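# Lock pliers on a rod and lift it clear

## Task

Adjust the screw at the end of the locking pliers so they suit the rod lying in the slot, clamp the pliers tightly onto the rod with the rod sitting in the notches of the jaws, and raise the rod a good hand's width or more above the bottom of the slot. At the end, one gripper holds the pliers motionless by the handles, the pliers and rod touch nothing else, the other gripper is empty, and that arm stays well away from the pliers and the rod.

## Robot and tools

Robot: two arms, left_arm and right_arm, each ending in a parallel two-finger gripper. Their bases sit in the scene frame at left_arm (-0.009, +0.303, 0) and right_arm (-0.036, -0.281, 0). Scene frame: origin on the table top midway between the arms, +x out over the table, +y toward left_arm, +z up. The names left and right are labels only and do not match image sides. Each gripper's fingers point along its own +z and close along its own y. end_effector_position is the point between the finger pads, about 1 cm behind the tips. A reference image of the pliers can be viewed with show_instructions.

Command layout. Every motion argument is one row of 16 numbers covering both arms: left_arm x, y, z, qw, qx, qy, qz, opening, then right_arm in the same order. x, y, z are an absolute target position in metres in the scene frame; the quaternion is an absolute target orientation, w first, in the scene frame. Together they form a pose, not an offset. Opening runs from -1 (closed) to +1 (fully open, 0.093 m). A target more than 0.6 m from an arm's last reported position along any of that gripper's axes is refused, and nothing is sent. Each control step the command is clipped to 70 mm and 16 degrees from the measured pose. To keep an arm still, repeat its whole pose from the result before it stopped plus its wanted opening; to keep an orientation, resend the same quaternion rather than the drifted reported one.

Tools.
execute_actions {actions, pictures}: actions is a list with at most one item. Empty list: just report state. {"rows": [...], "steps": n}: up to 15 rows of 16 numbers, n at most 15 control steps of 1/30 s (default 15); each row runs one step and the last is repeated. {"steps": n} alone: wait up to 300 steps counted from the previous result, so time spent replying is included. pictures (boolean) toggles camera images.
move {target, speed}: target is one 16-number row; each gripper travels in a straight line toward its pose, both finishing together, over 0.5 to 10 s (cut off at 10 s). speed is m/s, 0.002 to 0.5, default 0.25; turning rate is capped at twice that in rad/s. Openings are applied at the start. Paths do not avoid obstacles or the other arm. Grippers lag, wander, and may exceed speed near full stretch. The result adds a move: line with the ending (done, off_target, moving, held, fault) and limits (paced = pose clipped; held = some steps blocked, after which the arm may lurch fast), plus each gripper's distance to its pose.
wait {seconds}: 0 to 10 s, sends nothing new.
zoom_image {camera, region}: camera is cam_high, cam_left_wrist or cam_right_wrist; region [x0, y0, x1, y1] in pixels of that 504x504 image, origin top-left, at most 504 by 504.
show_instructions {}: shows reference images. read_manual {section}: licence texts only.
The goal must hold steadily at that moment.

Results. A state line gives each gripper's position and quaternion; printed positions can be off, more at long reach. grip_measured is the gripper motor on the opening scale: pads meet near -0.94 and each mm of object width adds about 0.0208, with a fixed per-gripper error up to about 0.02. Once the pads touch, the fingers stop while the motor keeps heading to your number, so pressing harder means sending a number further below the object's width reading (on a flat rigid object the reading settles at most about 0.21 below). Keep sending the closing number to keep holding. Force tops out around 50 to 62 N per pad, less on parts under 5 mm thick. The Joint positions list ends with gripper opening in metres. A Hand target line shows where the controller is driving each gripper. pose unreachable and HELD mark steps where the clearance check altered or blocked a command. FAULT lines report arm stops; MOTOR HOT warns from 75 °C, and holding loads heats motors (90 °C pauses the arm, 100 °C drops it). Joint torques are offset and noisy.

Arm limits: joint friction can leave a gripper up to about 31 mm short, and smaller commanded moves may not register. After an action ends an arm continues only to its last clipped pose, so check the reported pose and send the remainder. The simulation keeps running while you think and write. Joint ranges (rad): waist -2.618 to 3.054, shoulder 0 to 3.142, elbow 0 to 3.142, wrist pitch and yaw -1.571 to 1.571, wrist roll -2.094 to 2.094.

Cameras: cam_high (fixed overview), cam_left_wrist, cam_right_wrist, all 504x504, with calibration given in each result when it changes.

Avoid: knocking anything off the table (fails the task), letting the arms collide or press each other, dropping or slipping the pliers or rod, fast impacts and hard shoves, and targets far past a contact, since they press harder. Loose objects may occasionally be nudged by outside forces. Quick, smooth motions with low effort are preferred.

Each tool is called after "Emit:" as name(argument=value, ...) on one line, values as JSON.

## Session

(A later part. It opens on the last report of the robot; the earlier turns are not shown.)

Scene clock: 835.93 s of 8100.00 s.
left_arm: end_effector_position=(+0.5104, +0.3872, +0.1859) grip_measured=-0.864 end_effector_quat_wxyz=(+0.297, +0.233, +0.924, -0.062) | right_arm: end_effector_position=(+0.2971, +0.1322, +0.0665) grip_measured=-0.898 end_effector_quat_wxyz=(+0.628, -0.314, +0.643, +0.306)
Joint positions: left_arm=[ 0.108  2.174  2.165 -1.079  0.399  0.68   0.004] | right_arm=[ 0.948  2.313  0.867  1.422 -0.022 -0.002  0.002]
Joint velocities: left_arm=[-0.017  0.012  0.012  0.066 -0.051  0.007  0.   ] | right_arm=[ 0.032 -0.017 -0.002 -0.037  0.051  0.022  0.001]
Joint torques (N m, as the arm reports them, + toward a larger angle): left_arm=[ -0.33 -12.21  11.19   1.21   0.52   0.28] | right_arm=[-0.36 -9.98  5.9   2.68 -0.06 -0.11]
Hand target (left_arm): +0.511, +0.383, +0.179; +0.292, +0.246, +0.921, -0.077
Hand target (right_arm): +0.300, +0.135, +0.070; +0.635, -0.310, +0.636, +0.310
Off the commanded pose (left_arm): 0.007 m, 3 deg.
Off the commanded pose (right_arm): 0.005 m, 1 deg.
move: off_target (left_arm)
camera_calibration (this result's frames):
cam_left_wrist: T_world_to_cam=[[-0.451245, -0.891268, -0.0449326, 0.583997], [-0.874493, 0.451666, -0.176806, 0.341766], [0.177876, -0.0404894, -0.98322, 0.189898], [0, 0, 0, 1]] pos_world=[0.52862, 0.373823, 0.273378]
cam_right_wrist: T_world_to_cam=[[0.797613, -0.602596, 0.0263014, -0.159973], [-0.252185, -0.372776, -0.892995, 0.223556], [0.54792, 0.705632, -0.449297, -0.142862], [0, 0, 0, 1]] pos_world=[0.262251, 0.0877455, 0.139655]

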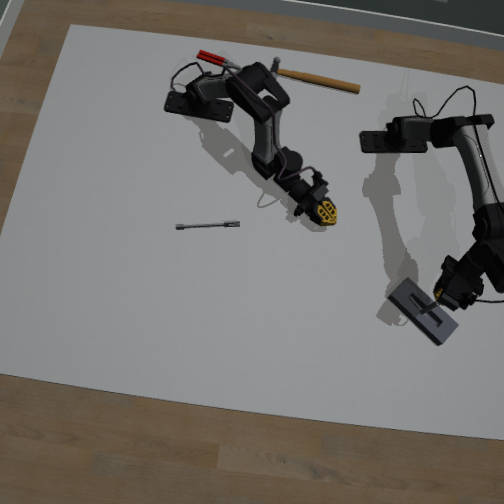

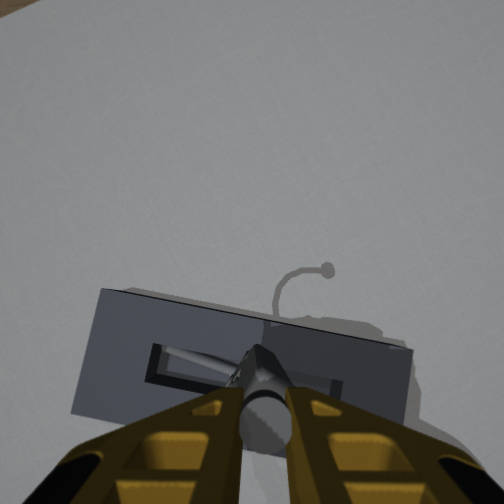

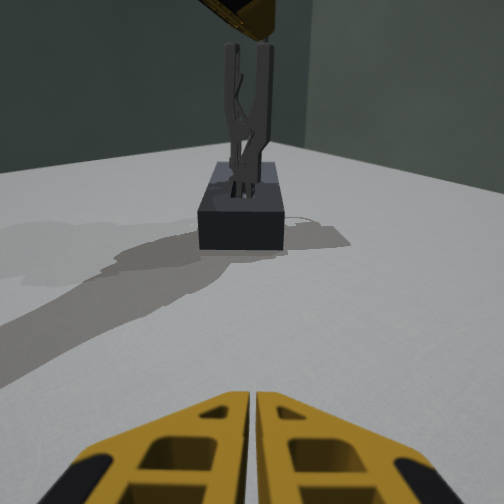

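Emit:
move(target=[0.511,0.383,0.18,0.2905,0.2468,0.9212,-0.0778,-0.55,0.30,0.135,0.07,0.6355,-0.31,0.6355,0.31,-0.9], speed=0.1)

Emit:
move(target=[0.511,0.385,0.18,0.2905,-0.2468,0.9212,0.0778,-0.55,0.30,0.135,0.07,0.6355,-0.31,0.6355,0.31,-0.9], speed=0.2)

Scene clock: 841.57 s of 8100.00 s.
left_arm: end_effector_position=(+0.5102, +0.3846, +0.1817) grip_measured=-0.551 end_effector_quat_wxyz=(+0.295, +0.243, +0.922, -0.069) | right_arm: end_effector_position=(+0.2971, +0.1322, +0.0665) grip_measured=-0.898 end_effector_quat_wxyz=(+0.628, -0.314, +0.643, +0.306)
Joint positions: left_arm=[ 0.108  2.184  2.166 -1.084  0.415  0.7    0.019] | right_arm=[ 0.948  2.313  0.867  1.422 -0.022 -0.002  0.002]
Joint velocities: left_arm=[-0.002 -0.007  0.007 -0.037 -0.022 -0.081 -0.   ] | right_arm=[-0.017  0.012 -0.022  0.007  0.037  0.022 -0.   ]
Joint torques (N m, as the arm reports them, + toward a larger angle): left_arm=[ -0.32 -12.94  11.92   1.11   0.33   0.13] | right_arm=[ -0.33 -10.01   5.93   2.67  -0.07  -0.11]
Hand target (left_arm): +0.511, +0.383, +0.180; +0.291, +0.247, +0.921, -0.078
Hand target (right_arm): +0.300, +0.135, +0.070; +0.635, -0.310, +0.636, +0.310
Off the commanded pose (left_arm): 0.002 m, 1 deg.
Off the commanded pose (right_arm): 0.005 m, 1 deg.
move: done
camera_calibration (this result's frames):
cam_left_wrist: T_world_to_cam=[[-0.472409, -0.880621, -0.0365581, 0.586642], [-0.864404, 0.471013, -0.175934, 0.329309], [0.172151, -0.051512, -0.983723, 0.192956], [0, 0, 0, 1]] pos_world=[0.528573, 0.37144, 0.269198]
cam_right_wrist: T_world_to_cam=[[0.797613, -0.602596, 0.0263014, -0.159973], [-0.252185, -0.372776, -0.892995, 0.223556], [0.54792, 0.705632, -0.449297, -0.142862], [0, 0, 0, 1]] pos_world=[0.262251, 0.0877455, 0.139655]

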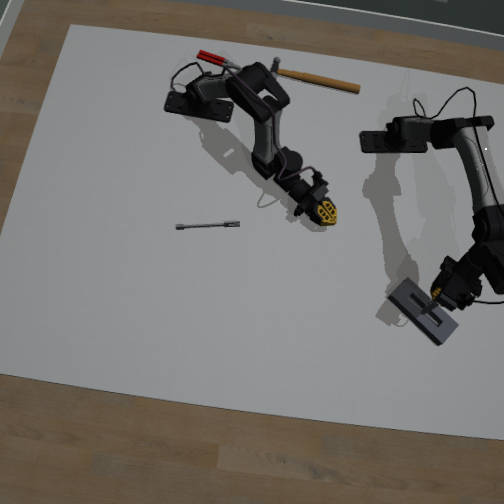

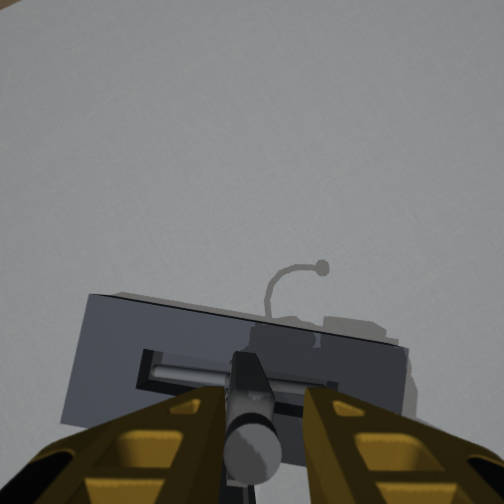

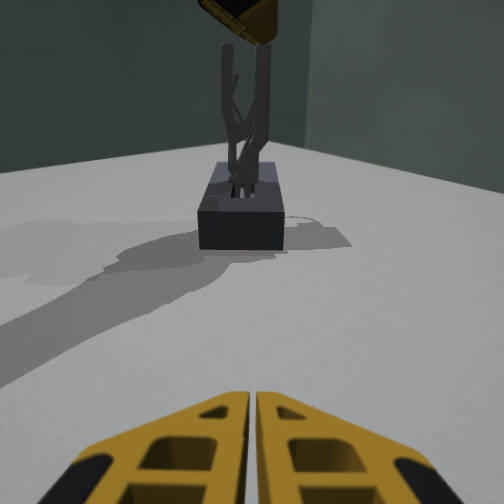

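Scene clock: 844.70 s of 8100.00 s.
left_arm: end_effector_position=(+0.5081, +0.3865, +0.1822) grip_measured=-0.551 end_effector_quat_wxyz=(+0.289, -0.245, +0.922, +0.074) | right_arm: end_effector_position=(+0.2971, +0.1322, +0.0665) grip_measured=-0.898 end_effector_quat_wxyz=(+0.628, -0.314, +0.643, +0.306)
Joint positions: left_arm=[-0.093  2.067  1.976 -0.916 -0.237 -0.366  0.019] | right_arm=[ 0.948  2.313  0.867  1.422 -0.022 -0.002  0.002]
Joint velocities: left_arm=[ 0.002  0.012 -0.007 -0.154 -0.066  0.007 -0.   ] | right_arm=[-0.002 -0.007 -0.002  0.037 -0.037 -0.066  0.001]
Joint torques (N m, as the arm reports them, + toward a larger angle): left_arm=[ -0.91 -12.19  11.72   1.51  -0.33  -0.03] | right_arm=[ -0.34 -10.02   5.93   2.68  -0.06  -0.12]
Hand target (left_arm): +0.511, +0.384, +0.180; +0.287, -0.247, +0.922, +0.075
Hand target (right_arm): +0.300, +0.135, +0.070; +0.635, -0.310, +0.636, +0.310
Off the commanded pose (left_arm): 0.004 m, 1 deg.
Off the commanded pose (right_arm): 0.005 m, 1 deg.
move: done
camera_calibration (this result's frames):
cam_left_wrist: T_world_to_cam=[[0.509954, -0.860069, -0.0150837, 0.0763686], [-0.849461, -0.500747, -0.166339, 0.692881], [0.13551, 0.0976382, -0.985953, 0.155269], [0, 0, 0, 1]] pos_world=[0.52859, 0.39748, 0.269493]
cam_right_wrist: T_world_to_cam=[[0.797613, -0.602596, 0.0263014, -0.159973], [-0.252185, -0.372776, -0.892995, 0.223556], [0.54792, 0.705632, -0.449297, -0.142862], [0, 0, 0, 1]] pos_world=[0.262251, 0.0877455, 0.139655]

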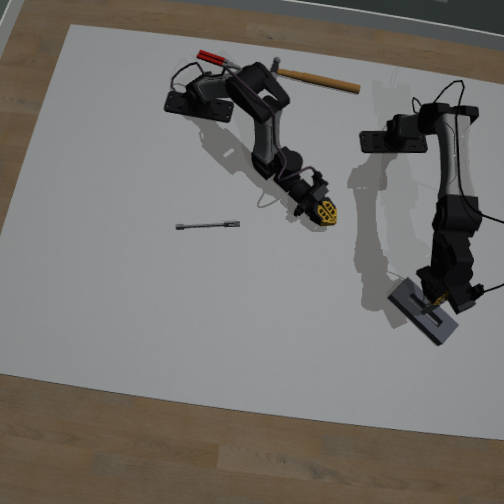

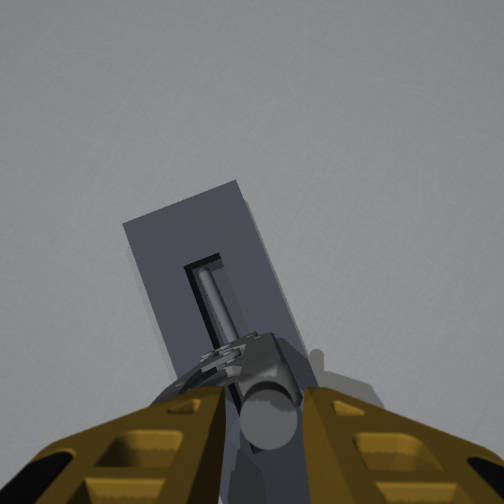

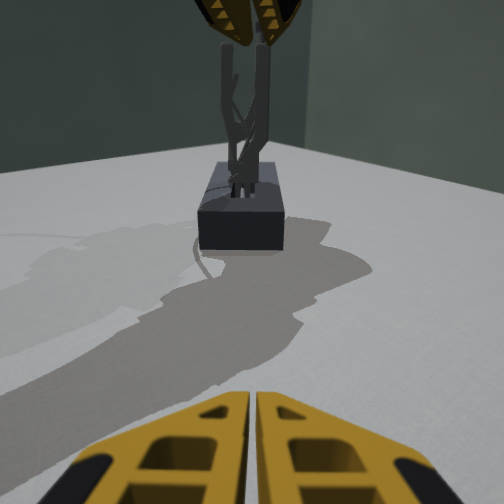

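Emit:
move(target=[0.510,0.386,0.186,0.2905,-0.2468,0.9212,0.0778,-0.55,0.30,0.135,0.07,0.6355,-0.31,0.6355,0.31,-0.9], speed=0.05)

Emit:
zoom_image(camera="cam_right_wrist", region=[200,0,320,100])

Scene clock: 847.77 s of 8100.00 s.
left_arm: end_effector_position=(+0.5068, +0.3873, +0.1817) grip_measured=-0.551 end_effector_quat_wxyz=(+0.287, -0.247, +0.923, +0.076) | right_arm: end_effector_position=(+0.2971, +0.1322, +0.0665) grip_measured=-0.898 end_effector_quat_wxyz=(+0.628, -0.314, +0.643, +0.306)
Joint positions: left_arm=[-0.093  2.067  1.976 -0.922 -0.242 -0.369  0.019] | right_arm=[ 0.948  2.313  0.867  1.422 -0.022 -0.002  0.002]
Joint velocities: left_arm=[ 0.002  0.012  0.017 -0.007 -0.081  0.066 -0.   ] | right_arm=[-0.002 -0.007 -0.007 -0.022  0.066 -0.007 -0.   ]
Joint torques (N m, as the arm reports them, + toward a larger angle): left_arm=[ -0.65 -13.06  12.05   1.51  -0.33   0.04] | right_arm=[-0.31 -9.99  5.92  2.67 -0.07 -0.14]
Hand target (left_arm): +0.510, +0.386, +0.186; +0.291, -0.247, +0.921, +0.078
Hand target (right_arm): +0.300, +0.135, +0.070; +0.635, -0.310, +0.636, +0.310
Off the commanded pose (left_arm): 0.005 m, 0 deg.
Off the commanded pose (right_arm): 0.005 m, 1 deg.
move: done
camera_calibration (this result's frames):
cam_left_wrist: T_world_to_cam=[[0.513748, -0.85771, -0.0198981, 0.0756521], [-0.84802, -0.504153, -0.163377, 0.692149], [0.130098, 0.100809, -0.986363, 0.156554], [0, 0, 0, 1]] pos_world=[0.527723, 0.398055, 0.269006]
cam_right_wrist: T_world_to_cam=[[0.797613, -0.602596, 0.0263014, -0.159973], [-0.252185, -0.372776, -0.892995, 0.223556], [0.54792, 0.705632, -0.449297, -0.142862], [0, 0, 0, 1]] pos_world=[0.262251, 0.0877455, 0.139655]

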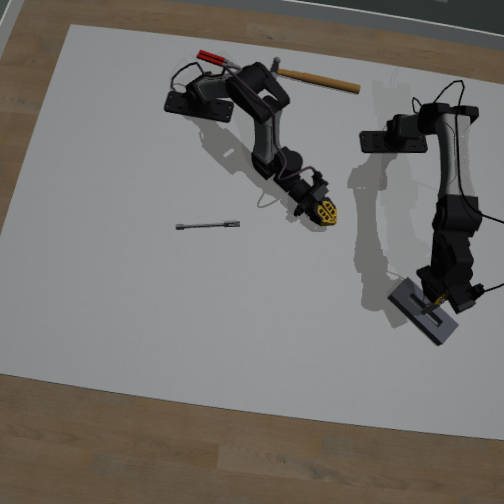

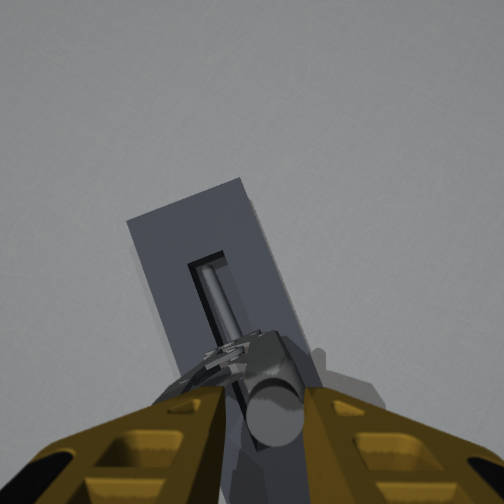

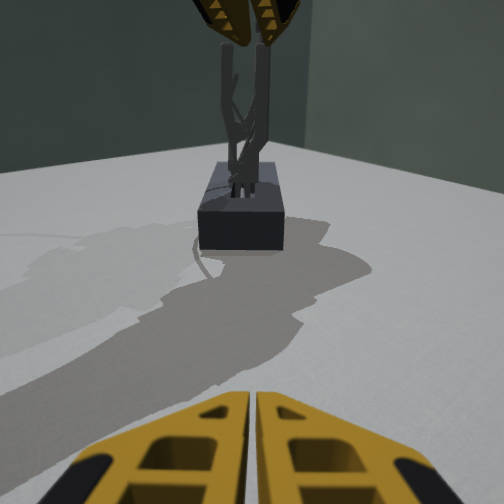

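Region (200, 0, 320, 100) of cam_right_wrist's 504x504 image, scaled by 4.200, with more detail than that image has.

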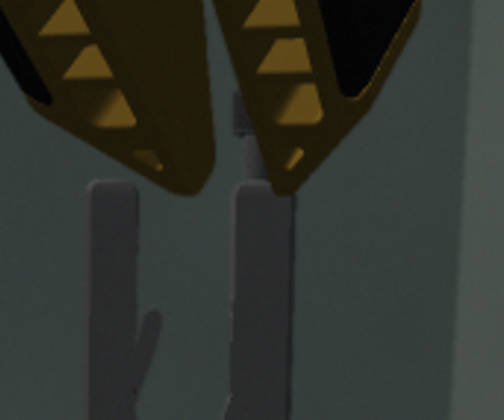

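Tips too low; raise more.

Emit:
move(target=[0.513,0.384,0.191,0.2905,-0.2468,0.9212,0.0778,-0.55,0.30,0.135,0.07,0.6355,-0.31,0.6355,0.31,-0.9], speed=0.05)

Emit:
zoom_image(camera="cam_right_wrist", region=[200,0,320,100])

Scene clock: 850.83 s of 8100.00 s.
left_arm: end_effector_position=(+0.5097, +0.3880, +0.1958) grip_measured=-0.551 end_effector_quat_wxyz=(+0.297, -0.247, +0.919, +0.076) | right_arm: end_effector_position=(+0.2971, +0.1322, +0.0665) grip_measured=-0.898 end_effector_quat_wxyz=(+0.628, -0.314, +0.643, +0.306)
Joint positions: left_arm=[-0.093  2.071  2.027 -0.948 -0.245 -0.369  0.019] | right_arm=[ 0.948  2.313  0.867  1.422 -0.022 -0.002  0.002]
Joint velocities: left_arm=[ 0.002 -0.007  0.012 -0.051  0.007  0.007  0.   ] | right_arm=[-0.007 -0.012 -0.002 -0.037  0.022 -0.007 -0.   ]
Joint torques (N m, as the arm reports them, + toward a larger angle): left_arm=[ -0.98 -11.6   11.63   1.59  -0.33  -0.05] | right_arm=[ -0.34 -10.     5.93   2.68  -0.07  -0.13]
Hand target (left_arm): +0.513, +0.384, +0.191; +0.291, -0.247, +0.921, +0.078
Hand target (right_arm): +0.300, +0.135, +0.070; +0.635, -0.310, +0.636, +0.310
Off the commanded pose (left_arm): 0.007 m, 1 deg.
Off the commanded pose (right_arm): 0.005 m, 1 deg.
move: done
camera_calibration (this result's frames):
cam_left_wrist: T_world_to_cam=[[0.515496, -0.856794, -0.0129516, 0.0724689], [-0.843607, -0.504794, -0.183058, 0.699142], [0.150305, 0.105292, -0.983017, 0.157272], [0, 0, 0, 1]] pos_world=[0.528805, 0.398455, 0.283523]
cam_right_wrist: T_world_to_cam=[[0.797613, -0.602596, 0.0263014, -0.159973], [-0.252185, -0.372776, -0.892995, 0.223556], [0.54792, 0.705632, -0.449297, -0.142862], [0, 0, 0, 1]] pos_world=[0.262251, 0.0877455, 0.139655]

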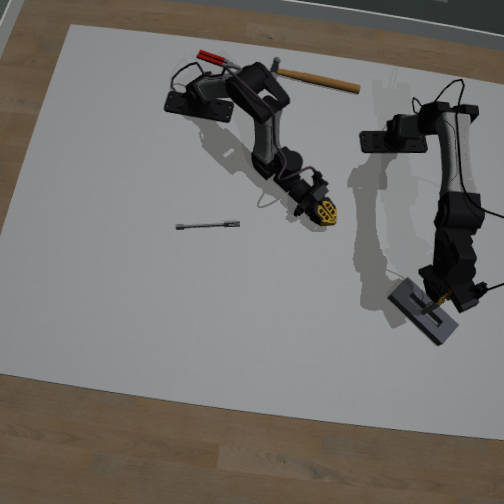

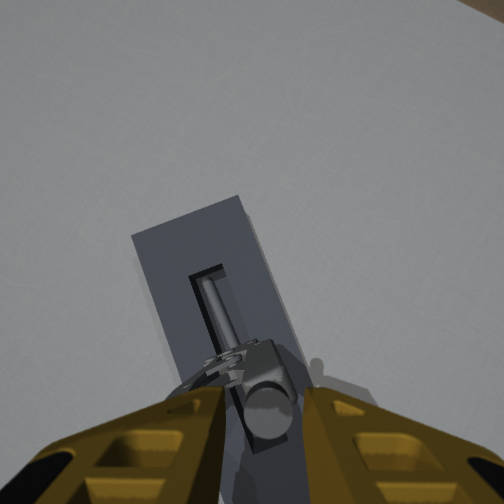

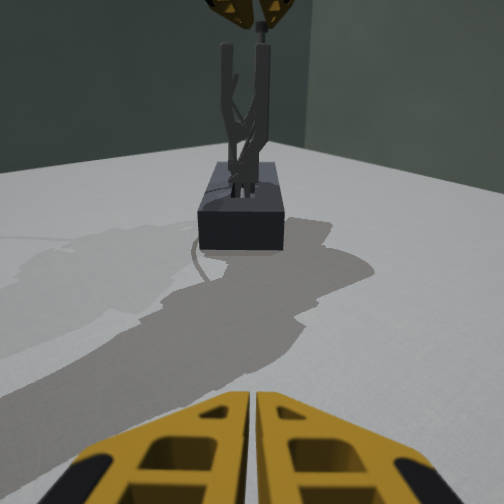

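Region (200, 0, 320, 100) of cam_right_wrist's 504x504 image, scaled by 4.200, with more detail than that image has.

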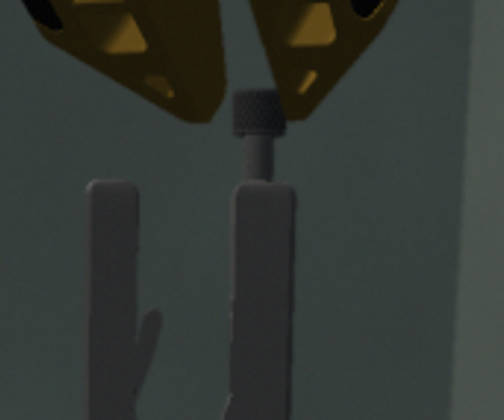

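Overshot; descend.

Emit:
move(target=[0.507,0.384,0.181,0.2905,-0.2468,0.9212,0.0778,-0.55,0.30,0.135,0.07,0.6355,-0.31,0.6355,0.31,-0.9], speed=0.05)

Emit:
zoom_image(camera="cam_right_wrist", region=[200,0,320,100])

Scene clock: 854.13 s of 8100.00 s.
left_arm: end_effector_position=(+0.5085, +0.3879, +0.1843) grip_measured=-0.551 end_effector_quat_wxyz=(+0.290, -0.247, +0.921, +0.077) | right_arm: end_effector_position=(+0.2971, +0.1322, +0.0665) grip_measured=-0.898 end_effector_quat_wxyz=(+0.628, -0.314, +0.643, +0.306)
Joint positions: left_arm=[-0.093  2.071  1.988 -0.924 -0.245 -0.369  0.019] | right_arm=[ 0.948  2.313  0.867  1.422 -0.022 -0.002  0.002]
Joint velocities: left_arm=[-0.007 -0.007 -0.007  0.051 -0.051 -0.007 -0.001] | right_arm=[ 0.002  0.002 -0.012 -0.066 -0.007  0.022 -0.001]
Joint torques (N m, as the arm reports them, + toward a larger angle): left_arm=[ -0.9  -14.91   6.73   1.79  -0.34  -0.04] | right_arm=[-0.34 -9.99  5.9   2.67 -0.06 -0.11]
Hand target (left_arm): +0.507, +0.384, +0.181; +0.290, -0.247, +0.921, +0.078
Hand target (right_arm): +0.300, +0.135, +0.070; +0.635, -0.310, +0.636, +0.310
Off the commanded pose (left_arm): 0.005 m, 0 deg.
Off the commanded pose (right_arm): 0.005 m, 1 deg.
move: done
camera_calibration (this result's frames):
cam_left_wrist: T_world_to_cam=[[0.515263, -0.856814, -0.0193571, 0.0741407], [-0.846158, -0.505009, -0.170241, 0.695024], [0.136089, 0.104098, -0.985212, 0.154227], [0, 0, 0, 1]] pos_world=[0.52891, 0.398463, 0.271703]
cam_right_wrist: T_world_to_cam=[[0.797613, -0.602596, 0.0263014, -0.159973], [-0.252185, -0.372776, -0.892995, 0.223556], [0.54792, 0.705632, -0.449297, -0.142862], [0, 0, 0, 1]] pos_world=[0.262251, 0.0877455, 0.139655]

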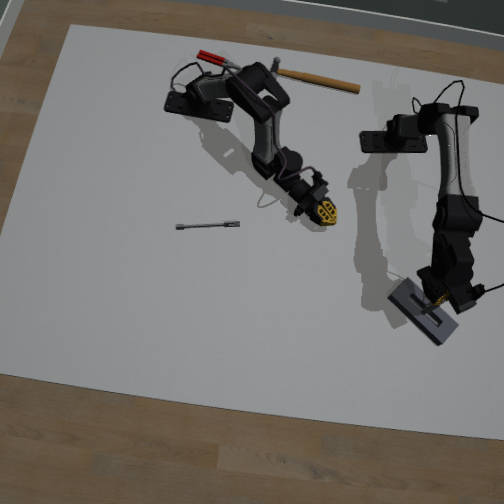

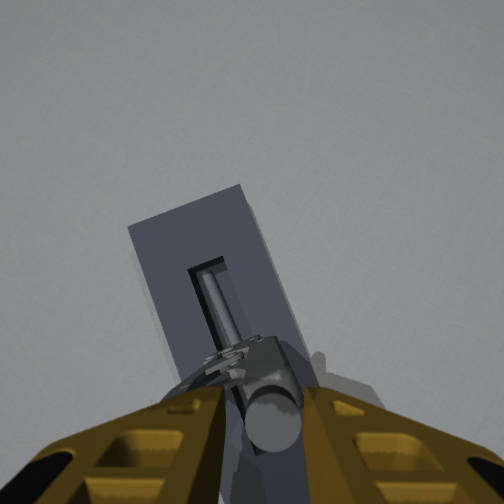

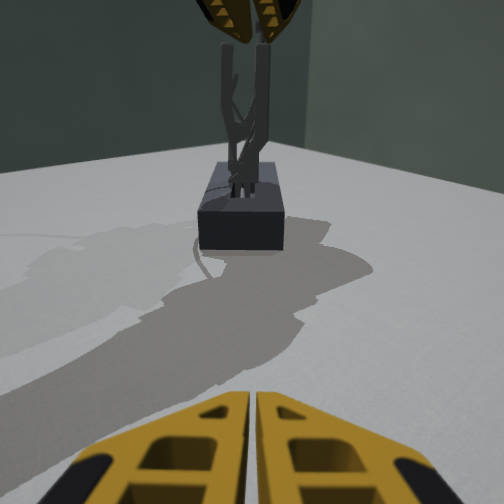

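Region (200, 0, 320, 100) of cam_right_wrist's 504x504 image, scaled by 4.200, with more detail than that image has.

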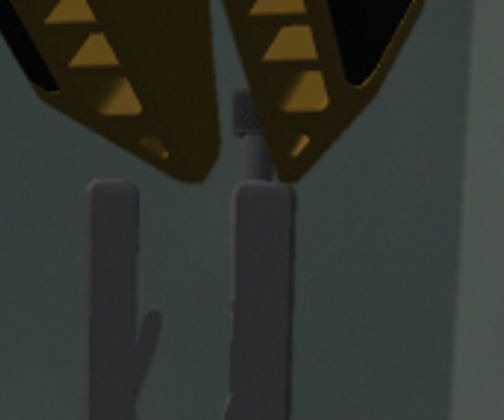

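Emit:
move(target=[0.508,0.386,0.184,0.2905,-0.2468,0.9212,0.0778,-0.88,0.30,0.135,0.07,0.6355,-0.31,0.6355,0.31,-0.9], speed=0.05)

Emit:
move(target=[0.508,0.386,0.184,0.2996,-0.0831,0.9501,0.0262,-0.88,0.30,0.135,0.07,0.6355,-0.31,0.6355,0.31,-0.9], speed=0.1)

Scene clock: 865.40 s of 8100.00 s.
left_arm: end_effector_position=(+0.5093, +0.3880, +0.1848) grip_measured=-0.862 end_effector_quat_wxyz=(+0.292, -0.247, +0.921, +0.077) | right_arm: end_effector_position=(+0.2971, +0.1322, +0.0665) grip_measured=-0.898 end_effector_quat_wxyz=(+0.628, -0.314, +0.643, +0.306)
Joint positions: left_arm=[-0.093  2.071  1.988 -0.92  -0.245 -0.369  0.004] | right_arm=[ 0.948  2.313  0.867  1.422 -0.022 -0.002  0.002]
Joint velocities: left_arm=[-0.012  0.002  0.007  0.007  0.007 -0.022 -0.001] | right_arm=[ 0.012  0.002  0.002  0.037  0.037  0.022 -0.001]
Joint torques (N m, as the arm reports them, + toward a larger angle): left_arm=[ -0.58 -14.47   8.75   1.64  -0.27  -0.01] | right_arm=[-0.34 -9.97  5.9   2.68 -0.07 -0.13]
Hand target (left_arm): +0.508, +0.386, +0.184; +0.291, -0.247, +0.921, +0.078
Hand target (right_arm): +0.300, +0.135, +0.070; +0.635, -0.310, +0.636, +0.310
Off the commanded pose (left_arm): 0.002 m, 0 deg.
Off the commanded pose (right_arm): 0.005 m, 1 deg.
move: done
camera_calibration (this result's frames):
cam_left_wrist: T_world_to_cam=[[0.515333, -0.856808, -0.0176718, 0.073463], [-0.845505, -0.504954, -0.173618, 0.696053], [0.139833, 0.104412, -0.984655, 0.152464], [0, 0, 0, 1]] pos_world=[0.529339, 0.398499, 0.272269]
cam_right_wrist: T_world_to_cam=[[0.797613, -0.602596, 0.0263014, -0.159973], [-0.252185, -0.372776, -0.892995, 0.223556], [0.54792, 0.705632, -0.449297, -0.142862], [0, 0, 0, 1]] pos_world=[0.262251, 0.0877455, 0.139655]

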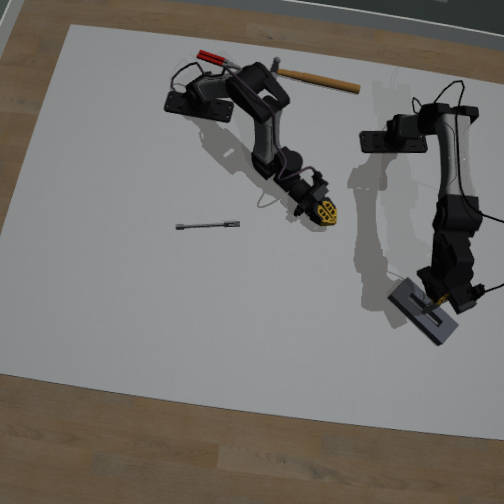

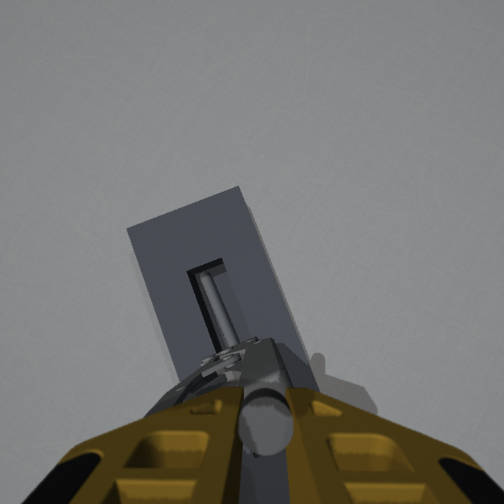

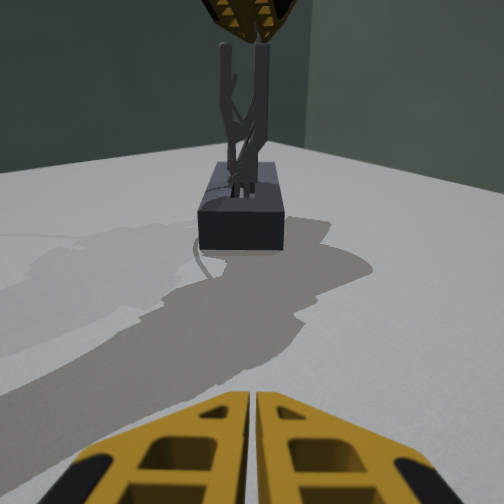

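Scene clock: 867.50 s of 8100.00 s.
left_arm: end_effector_position=(+0.5100, +0.3871, +0.1851) grip_measured=-0.862 end_effector_quat_wxyz=(+0.298, -0.094, +0.949, +0.033) | right_arm: end_effector_position=(+0.2971, +0.1322, +0.0665) grip_measured=-0.898 end_effector_quat_wxyz=(+0.628, -0.314, +0.643, +0.306)
Joint positions: left_arm=[-0.028  2.031  1.926 -0.858 -0.035 -0.038  0.004] | right_arm=[ 0.948  2.313  0.867  1.422 -0.022 -0.002  0.002]
Joint velocities: left_arm=[ 0.007 -0.007 -0.017 -0.051 -0.007  0.066 -0.001] | right_arm=[-0.012 -0.012 -0.002 -0.022  0.037 -0.022 -0.   ]
Joint torques (N m, as the arm reports them, + toward a larger angle): left_arm=[  0.17 -15.2    6.94   1.96   0.08   0.32] | right_arm=[ -0.32 -10.     5.92   2.67  -0.07  -0.11]
Hand target (left_arm): +0.508, +0.386, +0.184; +0.300, -0.083, +0.950, +0.028
Hand target (right_arm): +0.300, +0.135, +0.070; +0.635, -0.310, +0.636, +0.310
Off the commanded pose (left_arm): 0.003 m, 2 deg.
Off the commanded pose (right_arm): 0.005 m, 1 deg.
move: done
camera_calibration (this result's frames):
cam_left_wrist: T_world_to_cam=[[0.216247, -0.975946, -0.0276727, 0.272848], [-0.963334, -0.20867, -0.168653, 0.640752], [0.158822, 0.0631288, -0.985287, 0.159199], [0, 0, 0, 1]] pos_world=[0.532971, 0.389941, 0.272472]
cam_right_wrist: T_world_to_cam=[[0.797613, -0.602596, 0.0263014, -0.159973], [-0.252185, -0.372776, -0.892995, 0.223556], [0.54792, 0.705632, -0.449297, -0.142862], [0, 0, 0, 1]] pos_world=[0.262251, 0.0877455, 0.139655]

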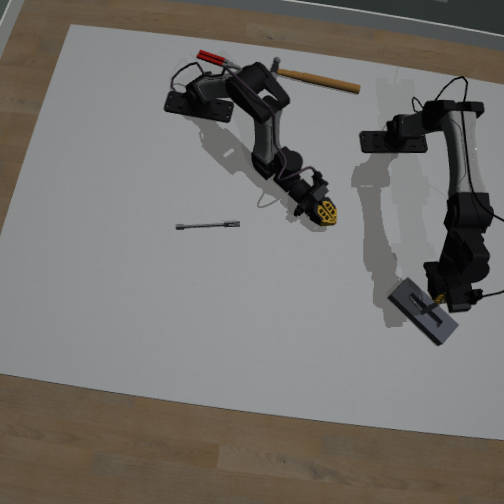

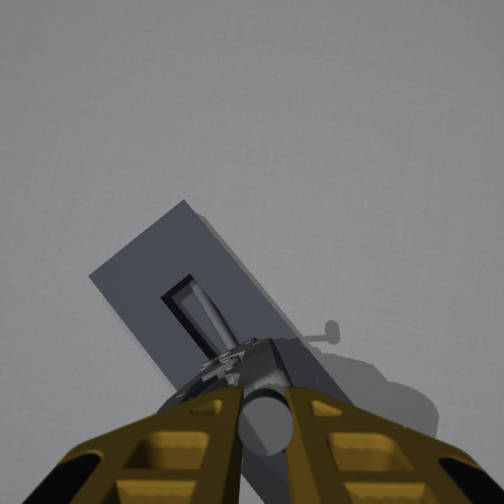

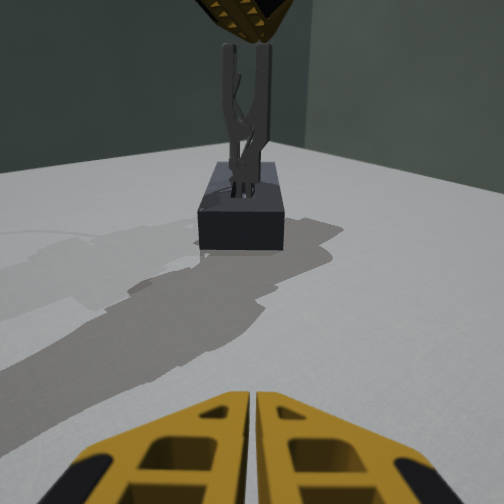

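Emit:
move(target=[0.508,0.386,0.184,0.3007,0,0.9537,0,-0.88,0.30,0.135,0.07,0.6355,-0.31,0.6355,0.31,-0.9], speed=0.1)

Scene clock: 871.50 s of 8100.00 s.
left_arm: end_effector_position=(+0.5095, +0.3881, +0.1852) grip_measured=-0.863 end_effector_quat_wxyz=(+0.301, -0.014, +0.954, +0.009) | right_arm: end_effector_position=(+0.2971, +0.1322, +0.0665) grip_measured=-0.898 end_effector_quat_wxyz=(+0.628, -0.314, +0.643, +0.306)
Joint positions: left_arm=[ 0.012  2.031  1.926 -0.859  0.083  0.134  0.004] | right_arm=[ 0.948  2.313  0.867  1.422 -0.022 -0.002  0.002]
Joint velocities: left_arm=[-0.007  0.002  0.002 -0.037  0.022 -0.022  0.   ] | right_arm=[-0.012 -0.002  0.012 -0.007  0.037  0.051 -0.002]
Joint torques (N m, as the arm reports them, + toward a larger angle): left_arm=[  0.03 -14.42   8.16   1.85   0.23   0.3 ] | right_arm=[ -0.33 -10.02   5.91   2.68  -0.07  -0.12]
Hand target (left_arm): +0.508, +0.386, +0.184; +0.301, -0.000, +0.954, +0.001
Hand target (right_arm): +0.300, +0.135, +0.070; +0.635, -0.310, +0.636, +0.310
Off the commanded pose (left_arm): 0.003 m, 2 deg.
Off the commanded pose (right_arm): 0.005 m, 1 deg.
move: done
camera_calibration (this result's frames):
cam_left_wrist: T_world_to_cam=[[0.0489812, -0.998381, -0.0289282, 0.368107], [-0.984218, -0.0433149, -0.171579, 0.587511], [0.170048, 0.0368758, -0.984746, 0.163725], [0, 0, 0, 1]] pos_world=[0.532368, 0.386922, 0.27268]
cam_right_wrist: T_world_to_cam=[[0.797613, -0.602596, 0.0263014, -0.159973], [-0.252185, -0.372776, -0.892995, 0.223556], [0.54792, 0.705632, -0.449297, -0.142862], [0, 0, 0, 1]] pos_world=[0.262251, 0.0877455, 0.139655]

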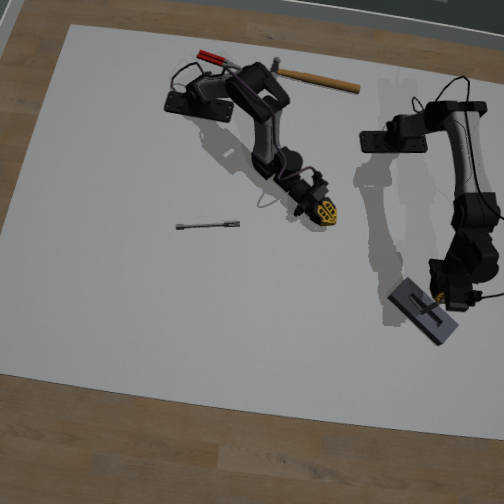

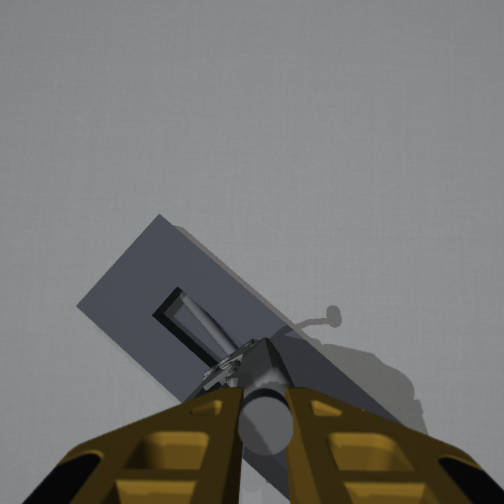

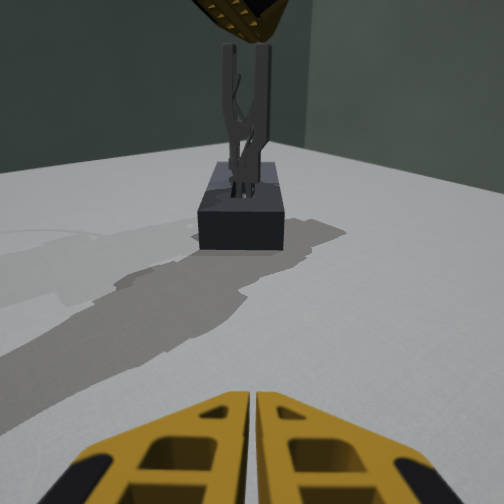

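Emit:
move(target=[0.508,0.386,0.184,0.3007,0,0.9537,0,-1,0.30,0.135,0.07,0.6355,-0.31,0.6355,0.31,-0.9], speed=0.1)

Emit:
move(target=[0.508,0.386,0.184,0.2996,0.0831,0.9501,-0.0262,-1,0.30,0.135,0.07,0.6355,-0.31,0.6355,0.31,-0.9], speed=0.1)

Scene clock: 879.90 s of 8100.00 s.
left_arm: end_effector_position=(+0.5095, +0.3879, +0.1852) grip_measured=-0.880 end_effector_quat_wxyz=(+0.301, -0.013, +0.954, +0.008) | right_arm: end_effector_position=(+0.2971, +0.1322, +0.0665) grip_measured=-0.898 end_effector_quat_wxyz=(+0.628, -0.314, +0.643, +0.306)
Joint positions: left_arm=[ 0.012  2.031  1.926 -0.86   0.085  0.136  0.003] | right_arm=[ 0.948  2.313  0.867  1.422 -0.022 -0.002  0.002]
Joint velocities: left_arm=[ 0.007 -0.002 -0.007  0.007 -0.051  0.066  0.   ] | right_arm=[-0.007 -0.007  0.037  0.007  0.007  0.037 -0.   ]
Joint torques (N m, as the arm reports them, + toward a larger angle): left_arm=[  0.07 -14.22   8.43   1.81   0.24   0.32] | right_arm=[-0.34 -9.97  5.91  2.68 -0.07 -0.12]
Hand target (left_arm): +0.508, +0.386, +0.184; +0.301, -0.000, +0.954, +0.000
Hand target (right_arm): +0.300, +0.135, +0.070; +0.635, -0.310, +0.636, +0.310
Off the commanded pose (left_arm): 0.003 m, 2 deg.
Off the commanded pose (right_arm): 0.005 m, 1 deg.
move: done
camera_calibration (this result's frames):
cam_left_wrist: T_world_to_cam=[[0.0467636, -0.998484, -0.0290379, 0.369094], [-0.984353, -0.0411188, -0.171343, 0.586622], [0.169889, 0.0365962, -0.984783, 0.163898], [0, 0, 0, 1]] pos_world=[0.532339, 0.386658, 0.272635]
cam_right_wrist: T_world_to_cam=[[0.797613, -0.602596, 0.0263014, -0.159973], [-0.252185, -0.372776, -0.892995, 0.223556], [0.54792, 0.705632, -0.449297, -0.142862], [0, 0, 0, 1]] pos_world=[0.262251, 0.0877455, 0.139655]

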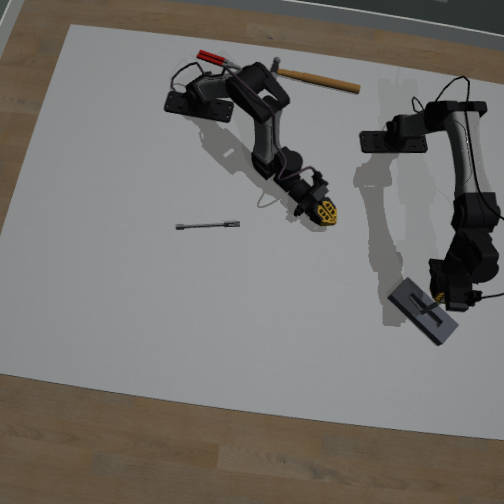

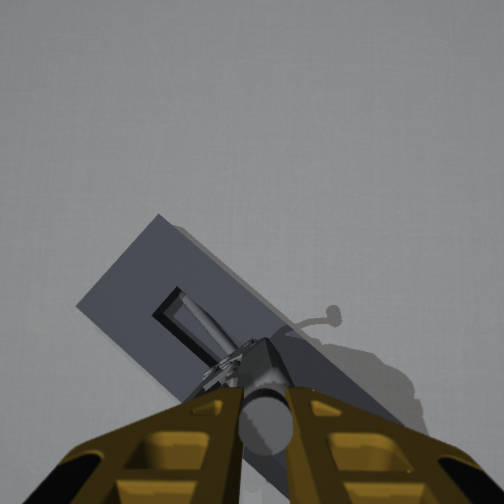

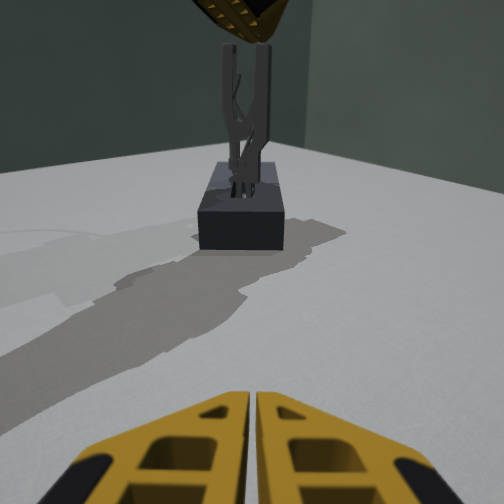

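Scene clock: 881.30 s of 8100.00 s.
left_arm: end_effector_position=(+0.5053, +0.3891, +0.1851) grip_measured=-0.880 end_effector_quat_wxyz=(+0.304, +0.067, +0.950, -0.013) | right_arm: end_effector_position=(+0.2971, +0.1322, +0.0665) grip_measured=-0.898 end_effector_quat_wxyz=(+0.628, -0.314, +0.643, +0.306)
Joint positions: left_arm=[ 0.051  2.031  1.926 -0.876  0.196  0.31   0.003] | right_arm=[ 0.948  2.313  0.867  1.422 -0.022 -0.002  0.002]
Joint velocities: left_arm=[ 0.007  0.002 -0.017 -0.051  0.022  0.066  0.001] | right_arm=[ 0.017 -0.002 -0.012  0.022  0.007  0.022 -0.   ]
Joint torques (N m, as the arm reports them, + toward a larger angle): left_arm=[  0.   -11.78  12.5    1.49   0.41   0.3 ] | right_arm=[ -0.39 -10.01   5.93   2.67  -0.07  -0.12]
Hand target (left_arm): +0.508, +0.386, +0.184; +0.301, +0.083, +0.950, -0.025
Hand target (right_arm): +0.300, +0.135, +0.070; +0.635, -0.310, +0.636, +0.310
Off the commanded pose (left_arm): 0.004 m, 2 deg.
Off the commanded pose (right_arm): 0.005 m, 1 deg.
move: done
camera_calibration (this result's frames):
cam_left_wrist: T_world_to_cam=[[-0.118112, -0.992339, -0.036237, 0.452742], [-0.976424, 0.122703, -0.177595, 0.515993], [0.180681, 0.0144065, -0.983436, 0.167427], [0, 0, 0, 1]] pos_world=[0.527051, 0.383547, 0.272697]
cam_right_wrist: T_world_to_cam=[[0.797613, -0.602596, 0.0263014, -0.159973], [-0.252185, -0.372776, -0.892995, 0.223556], [0.54792, 0.705632, -0.449297, -0.142862], [0, 0, 0, 1]] pos_world=[0.262251, 0.0877455, 0.139655]

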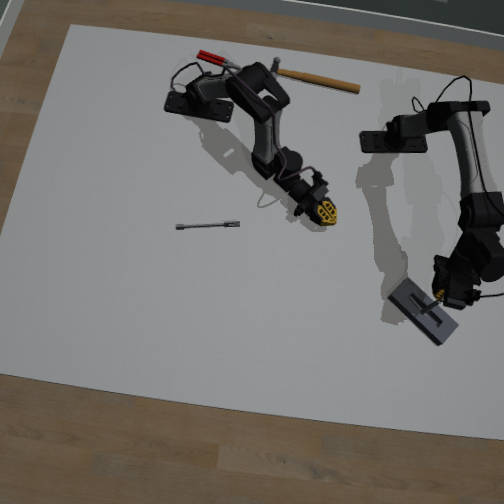

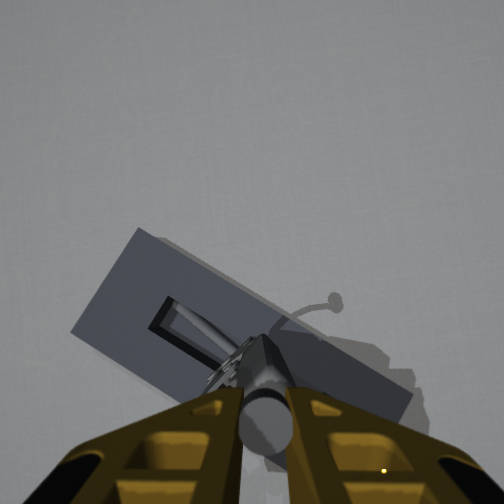

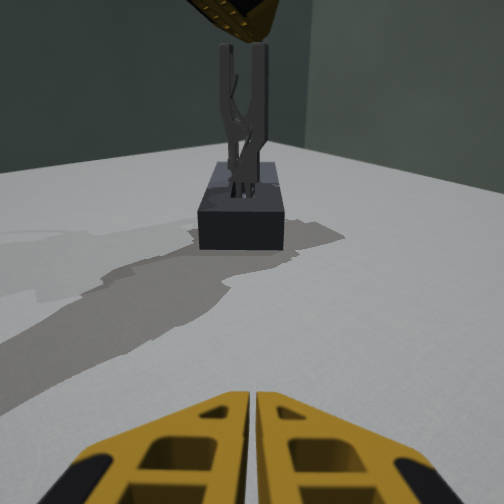

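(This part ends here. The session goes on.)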